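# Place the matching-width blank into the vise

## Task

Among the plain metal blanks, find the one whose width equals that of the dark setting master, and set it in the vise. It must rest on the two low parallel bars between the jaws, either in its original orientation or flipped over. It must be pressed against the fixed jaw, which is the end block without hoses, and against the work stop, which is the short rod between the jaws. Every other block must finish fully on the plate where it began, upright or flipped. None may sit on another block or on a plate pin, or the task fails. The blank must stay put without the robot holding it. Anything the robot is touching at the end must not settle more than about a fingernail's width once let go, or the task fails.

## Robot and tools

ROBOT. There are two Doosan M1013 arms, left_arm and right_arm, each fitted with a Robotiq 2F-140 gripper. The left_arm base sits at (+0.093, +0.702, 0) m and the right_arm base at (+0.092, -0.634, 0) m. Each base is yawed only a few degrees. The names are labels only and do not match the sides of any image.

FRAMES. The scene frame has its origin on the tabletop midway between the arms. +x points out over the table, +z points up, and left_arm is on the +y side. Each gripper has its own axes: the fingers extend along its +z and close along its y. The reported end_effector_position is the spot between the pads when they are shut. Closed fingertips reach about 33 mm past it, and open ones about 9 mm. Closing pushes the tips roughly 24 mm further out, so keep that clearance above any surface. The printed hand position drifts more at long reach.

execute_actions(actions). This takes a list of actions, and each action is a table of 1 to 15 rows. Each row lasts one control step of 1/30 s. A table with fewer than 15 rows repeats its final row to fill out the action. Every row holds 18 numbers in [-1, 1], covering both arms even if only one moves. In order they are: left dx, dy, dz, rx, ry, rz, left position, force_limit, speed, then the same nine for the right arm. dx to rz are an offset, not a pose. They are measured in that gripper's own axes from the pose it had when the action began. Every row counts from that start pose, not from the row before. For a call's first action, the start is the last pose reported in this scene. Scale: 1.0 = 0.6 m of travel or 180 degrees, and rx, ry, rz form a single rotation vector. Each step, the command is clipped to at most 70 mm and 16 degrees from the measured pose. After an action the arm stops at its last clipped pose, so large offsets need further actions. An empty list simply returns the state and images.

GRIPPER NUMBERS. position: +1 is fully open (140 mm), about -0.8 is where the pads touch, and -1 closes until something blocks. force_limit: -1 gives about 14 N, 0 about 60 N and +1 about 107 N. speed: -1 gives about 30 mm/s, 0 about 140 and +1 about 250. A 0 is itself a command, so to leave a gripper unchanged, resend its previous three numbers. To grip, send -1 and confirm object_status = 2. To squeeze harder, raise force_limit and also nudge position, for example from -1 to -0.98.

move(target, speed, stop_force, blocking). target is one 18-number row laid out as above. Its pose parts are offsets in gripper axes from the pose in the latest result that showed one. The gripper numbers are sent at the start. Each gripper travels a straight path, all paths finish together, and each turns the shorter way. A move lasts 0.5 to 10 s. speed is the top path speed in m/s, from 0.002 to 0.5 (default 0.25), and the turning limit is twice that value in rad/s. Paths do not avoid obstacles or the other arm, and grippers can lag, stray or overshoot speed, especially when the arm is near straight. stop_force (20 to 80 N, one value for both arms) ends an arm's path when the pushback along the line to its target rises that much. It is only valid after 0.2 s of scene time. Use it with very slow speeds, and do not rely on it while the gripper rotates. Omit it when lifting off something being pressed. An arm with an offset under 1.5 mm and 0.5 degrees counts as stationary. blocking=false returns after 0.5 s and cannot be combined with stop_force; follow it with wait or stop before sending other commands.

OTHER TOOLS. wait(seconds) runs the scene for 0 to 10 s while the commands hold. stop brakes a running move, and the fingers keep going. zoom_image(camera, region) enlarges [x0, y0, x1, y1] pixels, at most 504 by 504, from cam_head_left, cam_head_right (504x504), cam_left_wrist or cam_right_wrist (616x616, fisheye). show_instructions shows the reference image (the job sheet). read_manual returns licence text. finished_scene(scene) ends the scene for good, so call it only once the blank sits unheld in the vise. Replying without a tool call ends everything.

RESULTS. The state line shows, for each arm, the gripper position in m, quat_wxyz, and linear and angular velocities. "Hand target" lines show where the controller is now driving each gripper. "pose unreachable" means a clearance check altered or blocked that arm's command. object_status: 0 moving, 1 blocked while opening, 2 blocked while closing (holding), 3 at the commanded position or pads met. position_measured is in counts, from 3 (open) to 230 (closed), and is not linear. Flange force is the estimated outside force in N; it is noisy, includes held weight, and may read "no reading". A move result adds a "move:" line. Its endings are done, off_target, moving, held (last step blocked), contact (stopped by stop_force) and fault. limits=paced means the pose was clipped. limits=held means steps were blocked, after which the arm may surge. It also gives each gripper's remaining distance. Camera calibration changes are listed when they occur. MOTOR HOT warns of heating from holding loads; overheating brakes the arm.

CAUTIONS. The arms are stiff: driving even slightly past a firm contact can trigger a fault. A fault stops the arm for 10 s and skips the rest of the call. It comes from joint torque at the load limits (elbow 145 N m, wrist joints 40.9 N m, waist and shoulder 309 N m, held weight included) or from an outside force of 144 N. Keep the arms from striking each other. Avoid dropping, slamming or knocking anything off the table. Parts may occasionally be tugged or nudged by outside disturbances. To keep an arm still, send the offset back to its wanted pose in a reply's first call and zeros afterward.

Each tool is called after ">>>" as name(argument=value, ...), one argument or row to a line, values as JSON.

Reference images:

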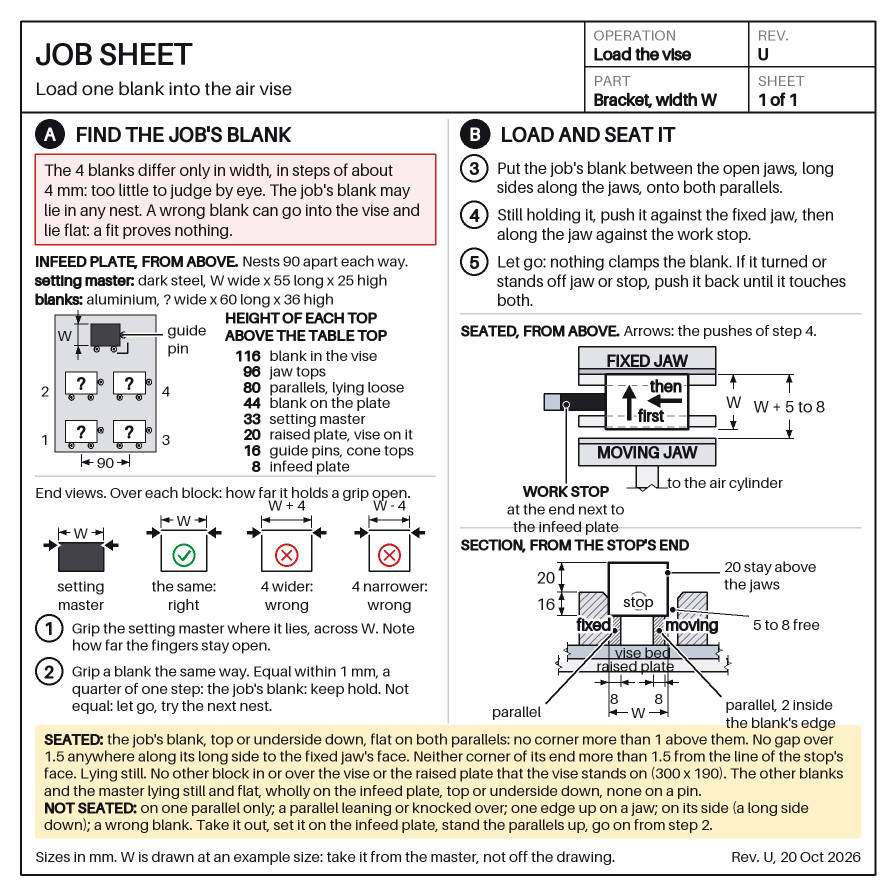

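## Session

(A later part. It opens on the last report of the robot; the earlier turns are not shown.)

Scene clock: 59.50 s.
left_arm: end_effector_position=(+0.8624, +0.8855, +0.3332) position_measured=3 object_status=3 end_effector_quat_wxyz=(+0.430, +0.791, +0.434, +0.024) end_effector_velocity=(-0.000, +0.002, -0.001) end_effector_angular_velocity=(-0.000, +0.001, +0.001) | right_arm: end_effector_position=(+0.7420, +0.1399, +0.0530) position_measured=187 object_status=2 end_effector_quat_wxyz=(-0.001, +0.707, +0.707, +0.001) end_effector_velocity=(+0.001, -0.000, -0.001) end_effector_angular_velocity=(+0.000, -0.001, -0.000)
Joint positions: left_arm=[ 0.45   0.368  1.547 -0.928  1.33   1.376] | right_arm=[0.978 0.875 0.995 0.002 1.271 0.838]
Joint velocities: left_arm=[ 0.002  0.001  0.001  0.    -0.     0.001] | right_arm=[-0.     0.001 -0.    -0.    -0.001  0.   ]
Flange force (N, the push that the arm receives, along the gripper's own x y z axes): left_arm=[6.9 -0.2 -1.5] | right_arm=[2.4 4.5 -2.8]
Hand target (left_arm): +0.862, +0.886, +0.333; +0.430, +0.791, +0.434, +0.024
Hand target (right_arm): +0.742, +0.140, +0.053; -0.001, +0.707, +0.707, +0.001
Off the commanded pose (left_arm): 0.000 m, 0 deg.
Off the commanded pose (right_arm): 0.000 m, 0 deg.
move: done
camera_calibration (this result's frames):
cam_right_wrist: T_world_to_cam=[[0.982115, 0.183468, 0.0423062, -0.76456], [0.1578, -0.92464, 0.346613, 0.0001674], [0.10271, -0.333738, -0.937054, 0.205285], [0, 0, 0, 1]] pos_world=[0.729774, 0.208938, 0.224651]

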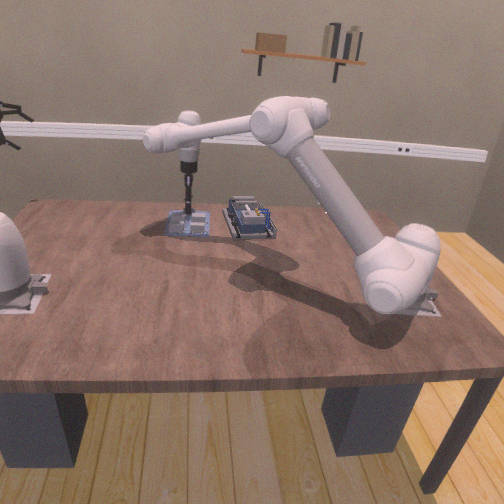

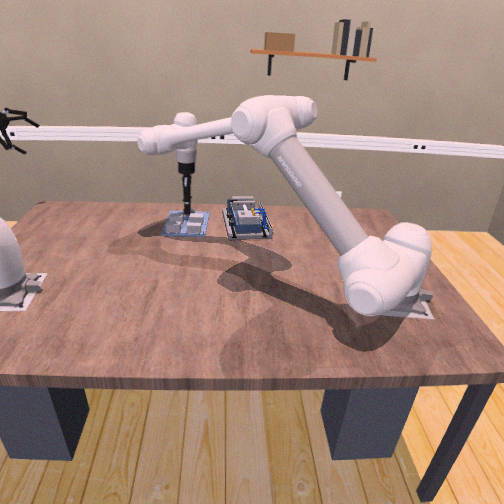

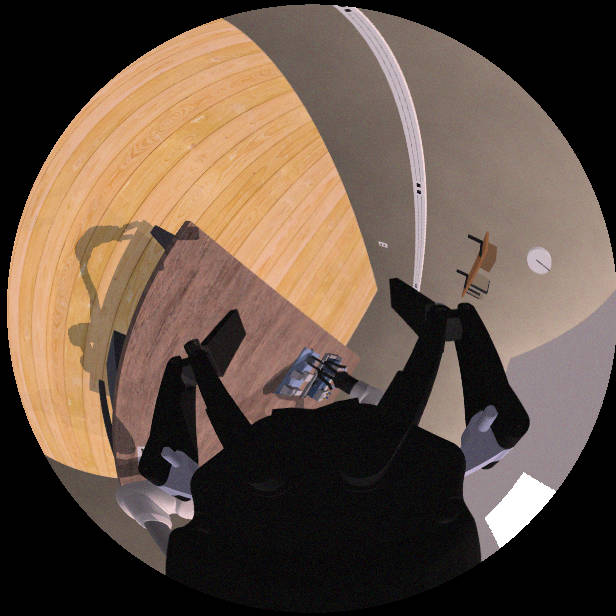

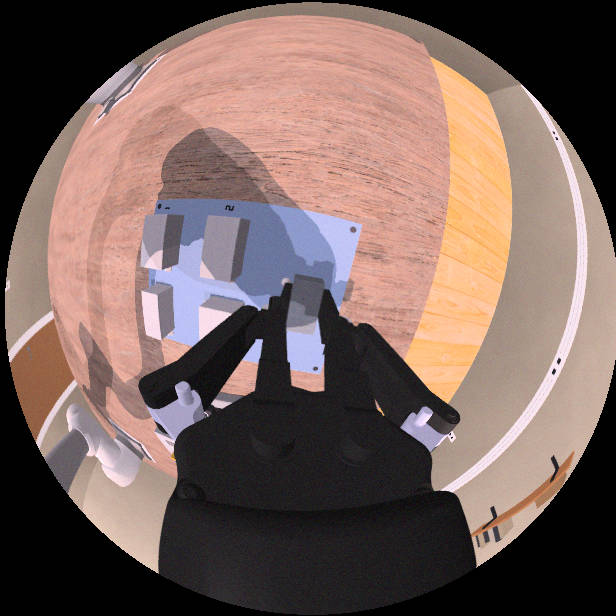

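>>> execute_actions(
  actions=[
    [[0,0,0,0,0,0,1,0,0,0,0,0,0,0,0,-0.1,-0.6,0.5]],
  ],
)

>>> move(
  target=[0,0,0,0,0,0,1,0,0,0,0,-0.07,0,0,0,-0.1,-0.6,0.5],
  speed=0.15,
)

>>> move(
  target=[0,0,0,0,0,0,1,0,0,-0.065,-0.301,0,0,0,0,-0.1,-0.6,0.5],
  speed=0.25,
)

>>> zoom_image(
  camera="cam_right_wrist",
  region=[200, 180, 440, 380],
)

Scene clock: 65.10 s.
left_arm: end_effector_position=(+0.8624, +0.8855, +0.3332) position_measured=3 object_status=3 end_effector_quat_wxyz=(+0.430, +0.791, +0.434, +0.024) end_effector_velocity=(-0.001, +0.001, +0.001) end_effector_angular_velocity=(+0.001, -0.001, -0.001) | right_arm: end_effector_position=(+0.7419, +0.1399, +0.0529) position_measured=141 object_status=3 end_effector_quat_wxyz=(-0.001, +0.707, +0.707, +0.001) end_effector_velocity=(+0.000, -0.000, -0.000) end_effector_angular_velocity=(-0.000, +0.000, -0.000)
Joint positions: left_arm=[ 0.45   0.368  1.547 -0.928  1.33   1.376] | right_arm=[0.978 0.875 0.995 0.002 1.271 0.838]
Joint velocities: left_arm=[ 0.001 -0.001  0.     0.001  0.001  0.001] | right_arm=[-0.001  0.    -0.    -0.     0.    -0.   ]
Flange force (N, the push that the arm receives, along the gripper's own x y z axes): left_arm=[5.2 4.2 1.0] | right_arm=[3.0 3.7 -0.4]
Hand target (left_arm): +0.862, +0.886, +0.333; +0.430, +0.791, +0.434, +0.024
Hand target (right_arm): +0.742, +0.140, +0.053; -0.001, +0.707, +0.707, +0.001
Off the commanded pose (left_arm): 0.000 m, 0 deg.
Off the commanded pose (right_arm): 0.000 m, 0 deg.
camera_calibration (this result's frames):
cam_right_wrist: T_world_to_cam=[[0.982118, 0.183471, 0.0422248, -0.764544], [0.157824, -0.924613, 0.346672, 0.000167063], [0.102646, -0.333809, -0.937035, 0.205253], [0, 0, 0, 1]] pos_world=[0.729778, 0.208942, 0.224554]

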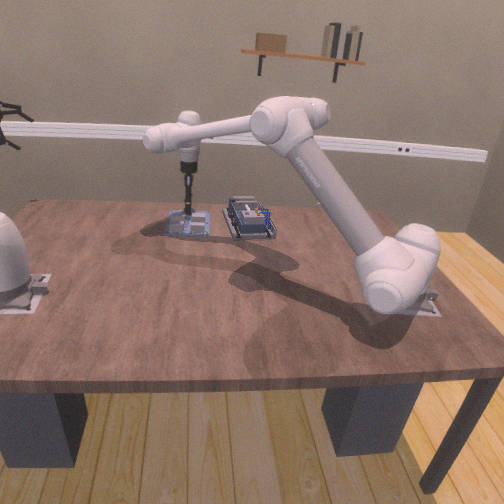

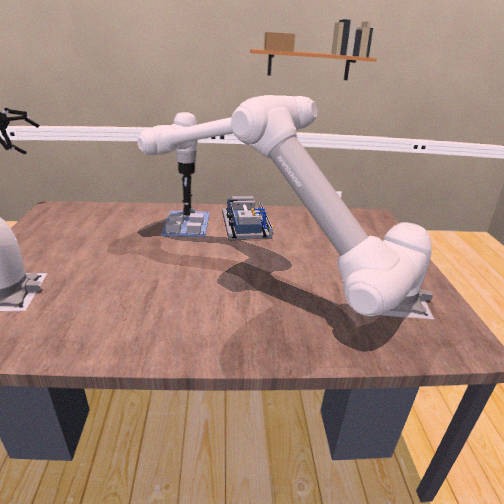

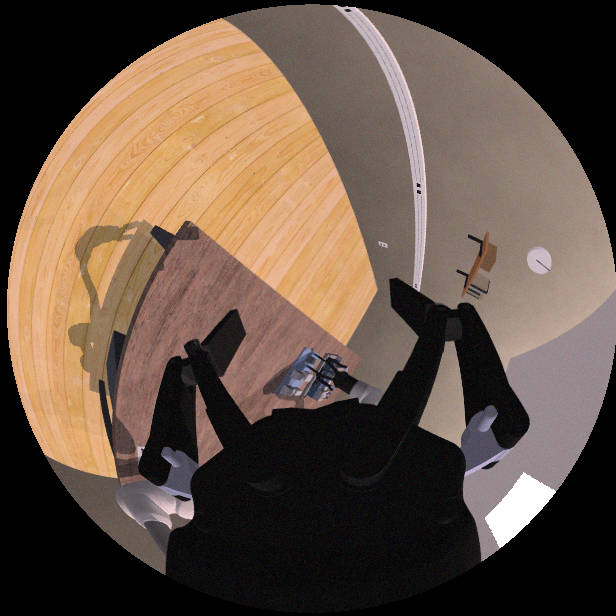

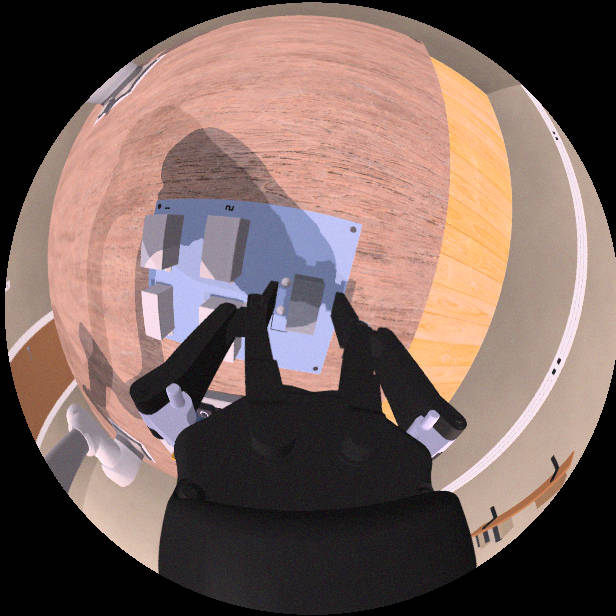

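Scene clock: 65.80 s.
left_arm: end_effector_position=(+0.8624, +0.8855, +0.3332) position_measured=3 object_status=3 end_effector_quat_wxyz=(+0.430, +0.791, +0.434, +0.024) end_effector_velocity=(-0.000, -0.000, -0.000) end_effector_angular_velocity=(+0.002, +0.001, -0.001) | right_arm: end_effector_position=(+0.7420, +0.1399, +0.0950) position_measured=141 object_status=3 end_effector_quat_wxyz=(-0.001, +0.707, +0.707, +0.001) end_effector_velocity=(+0.000, -0.000, +0.001) end_effector_angular_velocity=(+0.001, -0.000, -0.001)
Joint positions: left_arm=[ 0.45   0.368  1.547 -0.928  1.33   1.376] | right_arm=[0.978 0.853 0.958 0.002 1.33  0.838]
Joint velocities: left_arm=[-0.    -0.001  0.     0.002 -0.    -0.   ] | right_arm=[-0.    -0.001  0.     0.     0.     0.   ]
Flange force (N, the push that the arm receives, along the gripper's own x y z axes): left_arm=[6.1 3.9 1.9] | right_arm=[1.1 3.4 -0.5]
Hand target (left_arm): +0.862, +0.886, +0.333; +0.430, +0.791, +0.434, +0.024
Hand target (right_arm): +0.742, +0.140, +0.095; -0.001, +0.707, +0.707, +0.001
Off the commanded pose (left_arm): 0.000 m, 0 deg.
Off the commanded pose (right_arm): 0.000 m, 0 deg.
move: done
camera_calibration (this result's frames):
cam_right_wrist: T_world_to_cam=[[0.982111, 0.1835, 0.0422622, -0.766358], [0.157846, -0.924632, 0.346612, -0.0144766], [0.10268, -0.33374, -0.937056, 0.244636], [0, 0, 0, 1]] pos_world=[0.729814, 0.208887, 0.266644]

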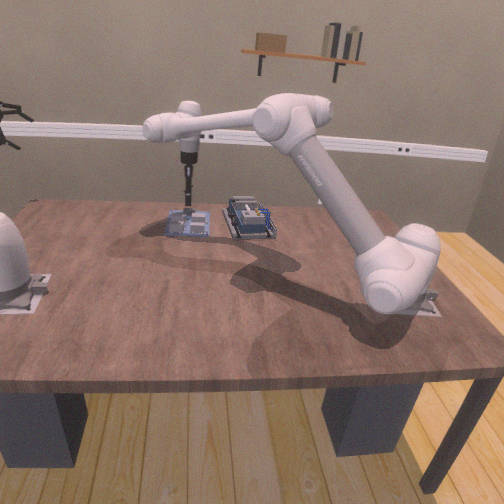

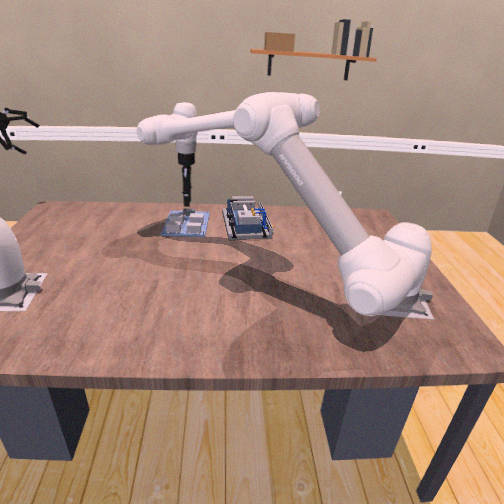

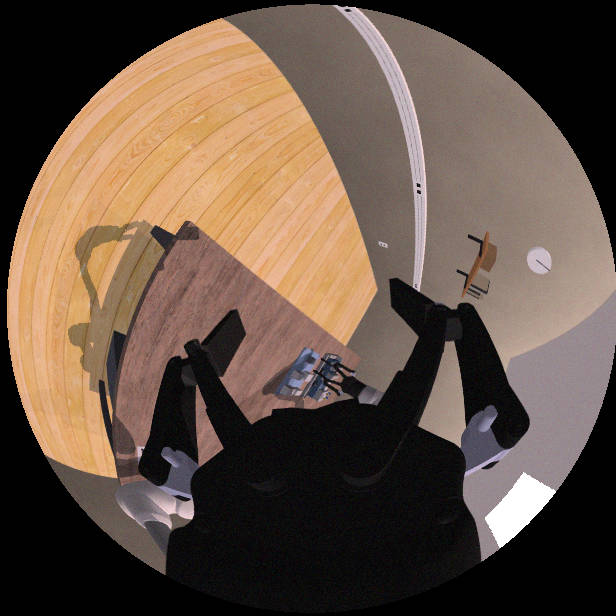

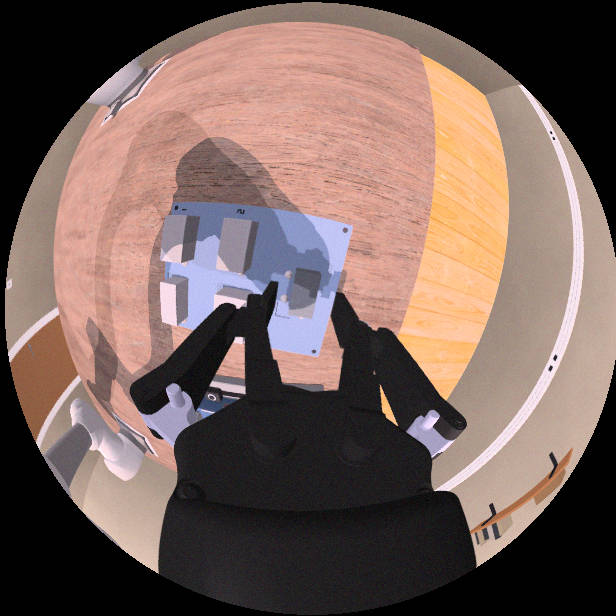

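Scene clock: 66.90 s.
left_arm: end_effector_position=(+0.8624, +0.8855, +0.3332) position_measured=3 object_status=3 end_effector_quat_wxyz=(+0.430, +0.791, +0.434, +0.024) end_effector_velocity=(+0.000, -0.000, -0.000) end_effector_angular_velocity=(+0.000, +0.000, -0.000) | right_arm: end_effector_position=(+0.5614, +0.1010, +0.0953) position_measured=141 object_status=3 end_effector_quat_wxyz=(-0.001, +0.707, +0.707, +0.001) end_effector_velocity=(+0.000, -0.001, -0.000) end_effector_angular_velocity=(-0.002, -0.001, +0.000)
Joint positions: left_arm=[ 0.45   0.368  1.547 -0.928  1.33   1.376] | right_arm=[1.102 0.622 1.37  0.002 1.148 0.962]
Joint velocities: left_arm=[-0.     0.001 -0.     0.    -0.     0.   ] | right_arm=[-0.    -0.001  0.002 -0.002 -0.     0.   ]
Flange force (N, the push that the arm receives, along the gripper's own x y z axes): left_arm=[11.7 3.6 -1.0] | right_arm=[-3.0 4.0 -0.1]
Hand target (left_arm): +0.862, +0.886, +0.333; +0.430, +0.791, +0.434, +0.024
Hand target (right_arm): +0.561, +0.101, +0.095; -0.001, +0.707, +0.707, +0.001
Off the commanded pose (left_arm): 0.000 m, 0 deg.
Off the commanded pose (right_arm): 0.000 m, 0 deg.
move: done
camera_calibration (this result's frames):
cam_right_wrist: T_world_to_cam=[[0.982128, 0.183445, 0.0421089, -0.58182], [0.157872, -0.92472, 0.346366, -0.0220342], [0.102478, -0.333528, -0.937154, 0.250601], [0, 0, 0, 1]] pos_world=[0.549219, 0.169939, 0.266983]

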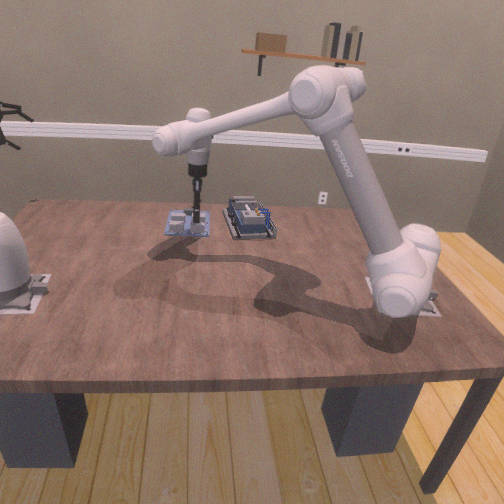

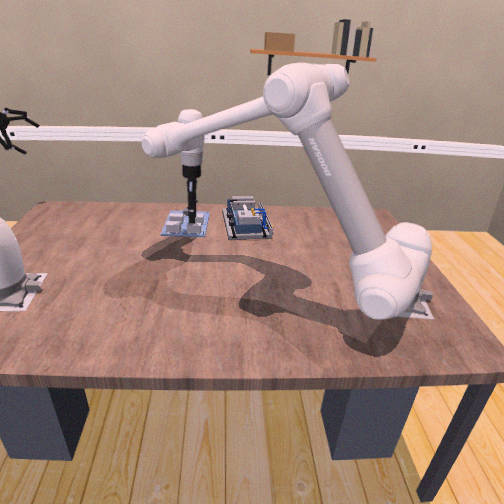

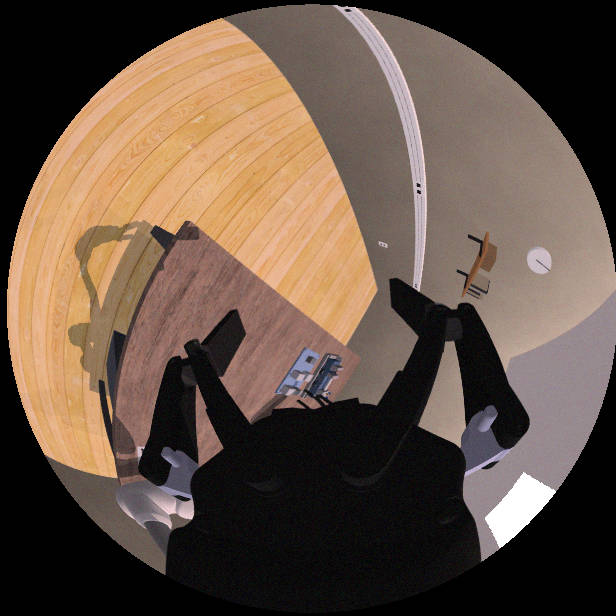

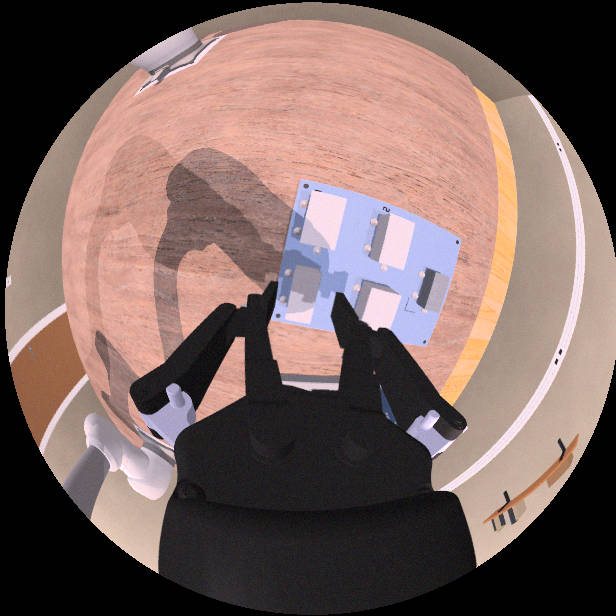

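Region (200, 180, 440, 380) of cam_right_wrist's 616x616 image, scaled by 2.100, with more detail than that image has.

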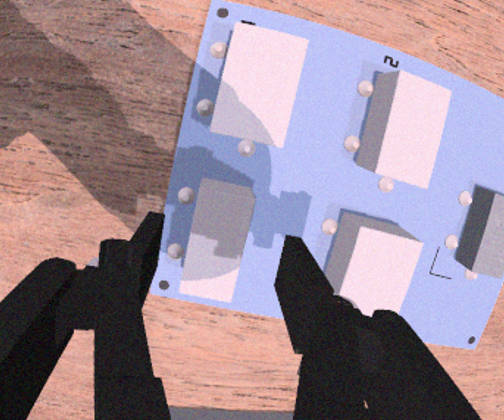

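>>> move(
  target=[0,0,0,0,0,0,1,0,0,-0.003,-0.001,0.059,0,0,0,-0.3,-0.6,-0.5],
  speed=0.08,
)

>>> move(
  target=[0,0,0,0,0,0,1,0,0,0,0,0,0,0,0,-1,-0.6,-0.7],
)

>>> zoom_image(
  camera="cam_right_wrist",
  region=[220, 220, 400, 380],
)

>>> zoom_image(
  camera="cam_head_right",
  region=[150, 190, 230, 244],
)

Scene clock: 74.23 s.
left_arm: end_effector_position=(+0.8624, +0.8855, +0.3332) position_measured=3 object_status=3 end_effector_quat_wxyz=(+0.430, +0.791, +0.434, +0.024) end_effector_velocity=(+0.001, -0.000, -0.000) end_effector_angular_velocity=(+0.000, -0.000, -0.001) | right_arm: end_effector_position=(+0.5607, +0.0992, +0.0598) position_measured=167 object_status=3 end_effector_quat_wxyz=(-0.001, +0.707, +0.707, +0.001) end_effector_velocity=(+0.000, +0.000, +0.000) end_effector_angular_velocity=(+0.001, -0.000, -0.001)
Joint positions: left_arm=[ 0.45   0.368  1.547 -0.928  1.33   1.376] | right_arm=[1.102 0.644 1.402 0.002 1.094 0.961]
Joint velocities: left_arm=[-0.001  0.001 -0.    -0.    -0.001  0.001] | right_arm=[-0.    -0.    -0.     0.001 -0.001  0.001]
Flange force (N, the push that the arm receives, along the gripper's own x y z axes): left_arm=[4.6 1.6 1.5] | right_arm=[0.9 4.8 0.8]
Hand target (left_arm): +0.862, +0.886, +0.333; +0.430, +0.791, +0.434, +0.024
Hand target (right_arm): +0.561, +0.099, +0.060; -0.001, +0.707, +0.707, +0.001
Off the commanded pose (left_arm): 0.000 m, 0 deg.
Off the commanded pose (right_arm): 0.000 m, 0 deg.
move: done
camera_calibration (this result's frames):
cam_left_wrist: T_world_to_cam=[[0.518223, -0.376183, 0.76807, -0.368093], [-0.846572, -0.353205, 0.398198, 0.90875], [0.12149, -0.856582, -0.501505, 0.989729], [0, 0, 0, 1]] pos_world=[0.839835, 1.03029, 0.417212]
cam_right_wrist: T_world_to_cam=[[0.982129, 0.183447, 0.0420702, -0.579379], [0.157881, -0.924701, 0.346414, -0.0112729], [0.102451, -0.333581, -0.937138, 0.216853], [0, 0, 0, 1]] pos_world=[0.548588, 0.168199, 0.231501]

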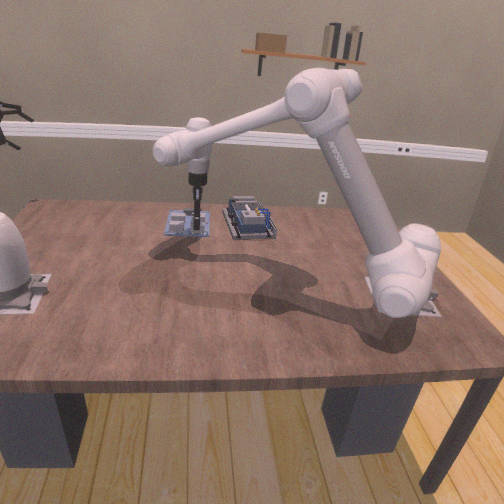

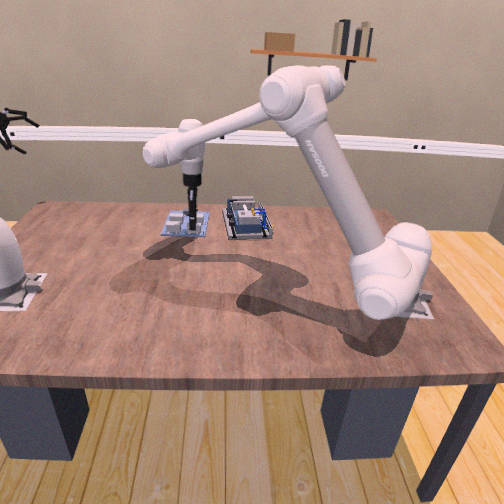

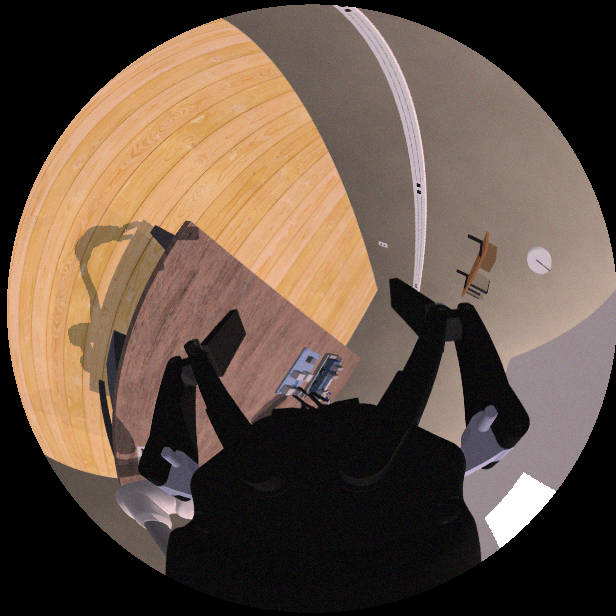

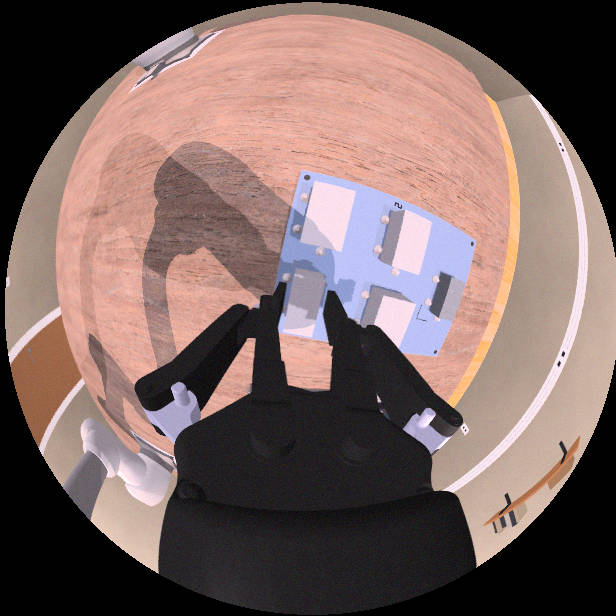

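Scene clock: 74.73 s.
left_arm: end_effector_position=(+0.8624, +0.8855, +0.3332) position_measured=3 object_status=3 end_effector_quat_wxyz=(+0.430, +0.791, +0.434, +0.024) end_effector_velocity=(+0.000, +0.000, +0.000) end_effector_angular_velocity=(-0.001, -0.000, +0.001) | right_arm: end_effector_position=(+0.5607, +0.0992, +0.0598) position_measured=188 object_status=2 end_effector_quat_wxyz=(-0.001, +0.707, +0.707, +0.001) end_effector_velocity=(-0.001, +0.001, +0.000) end_effector_angular_velocity=(+0.001, -0.000, +0.001)
Joint positions: left_arm=[ 0.45   0.368  1.547 -0.928  1.33   1.376] | right_arm=[1.102 0.644 1.402 0.002 1.094 0.961]
Joint velocities: left_arm=[ 0.001  0.     0.    -0.001 -0.     0.   ] | right_arm=[ 0.001 -0.     0.     0.    -0.001  0.   ]
Flange force (N, the push that the arm receives, along the gripper's own x y z axes): left_arm=[7.0 4.1 0.4] | right_arm=[-1.0 2.6 -7.2]
Hand target (left_arm): +0.862, +0.886, +0.333; +0.430, +0.791, +0.434, +0.024
Hand target (right_arm): +0.561, +0.099, +0.060; -0.001, +0.707, +0.707, +0.001
Off the commanded pose (left_arm): 0.000 m, 0 deg.
Off the commanded pose (right_arm): 0.000 m, 0 deg.
move: done
camera_calibration (this result's frames):
cam_left_wrist: T_world_to_cam=[[0.518224, -0.376183, 0.76807, -0.368093], [-0.846572, -0.353205, 0.398198, 0.90875], [0.12149, -0.856582, -0.501505, 0.989729], [0, 0, 0, 1]] pos_world=[0.839835, 1.03029, 0.417211]
cam_right_wrist: T_world_to_cam=[[0.982131, 0.183438, 0.0420597, -0.579374], [0.157878, -0.924706, 0.3464, -0.0112651], [0.102436, -0.33357, -0.937144, 0.216859], [0, 0, 0, 1]] pos_world=[0.548586, 0.1682, 0.231498]

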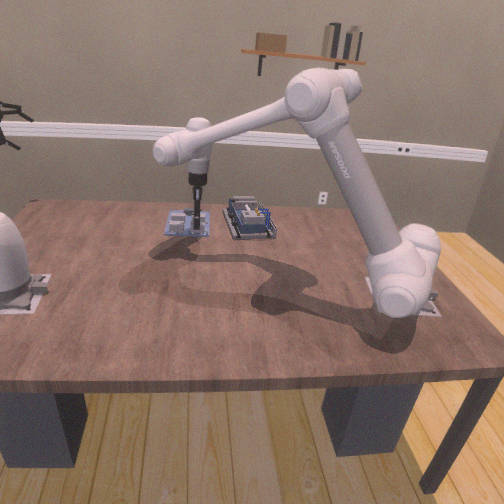

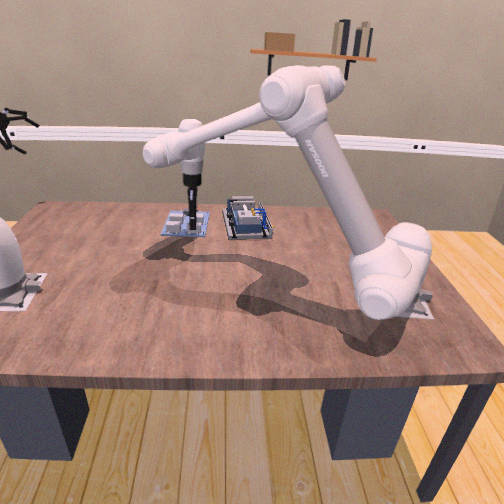

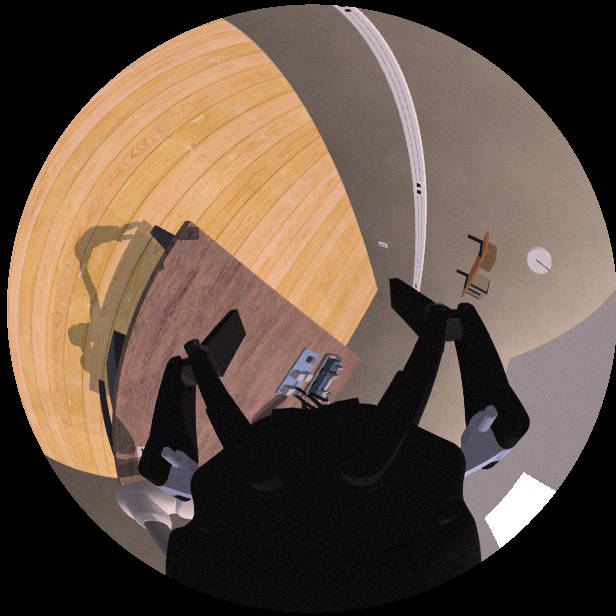

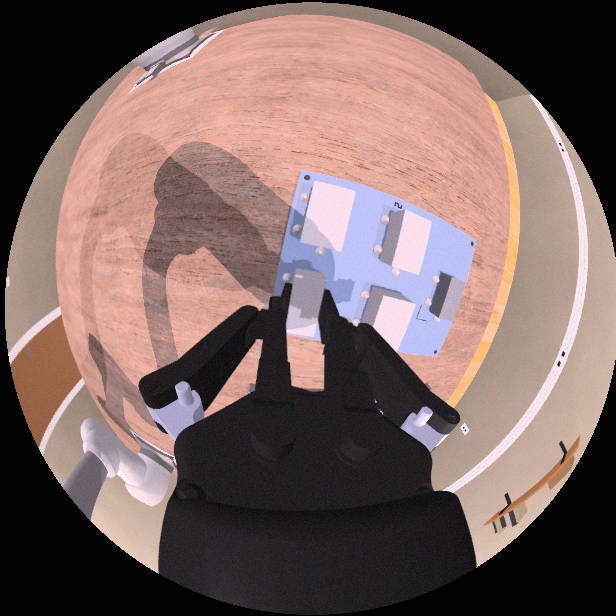

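Region (220, 220, 400, 380) of cam_right_wrist's 616x616 image, scaled by 2.800, with more detail than that image has.

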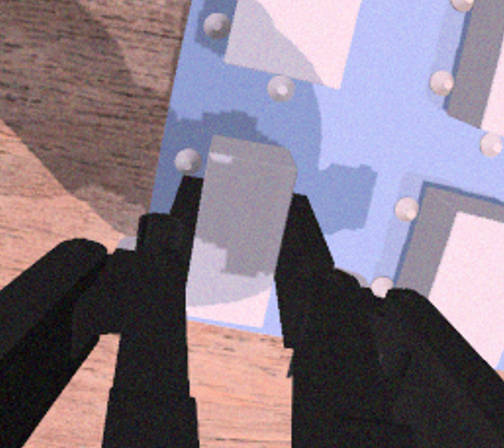

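Region (150, 190, 230, 244) of cam_head_right's 504x504 image, scaled by 6.300, with more detail than that image has; it fills the top 340 rows of this view, and the rest is white.

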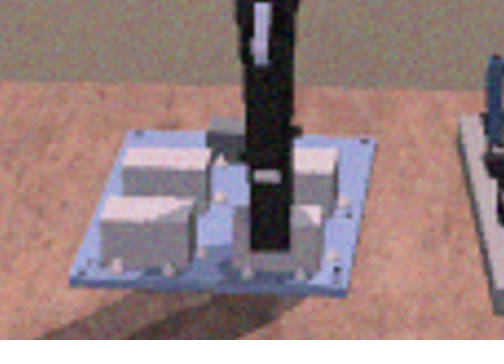

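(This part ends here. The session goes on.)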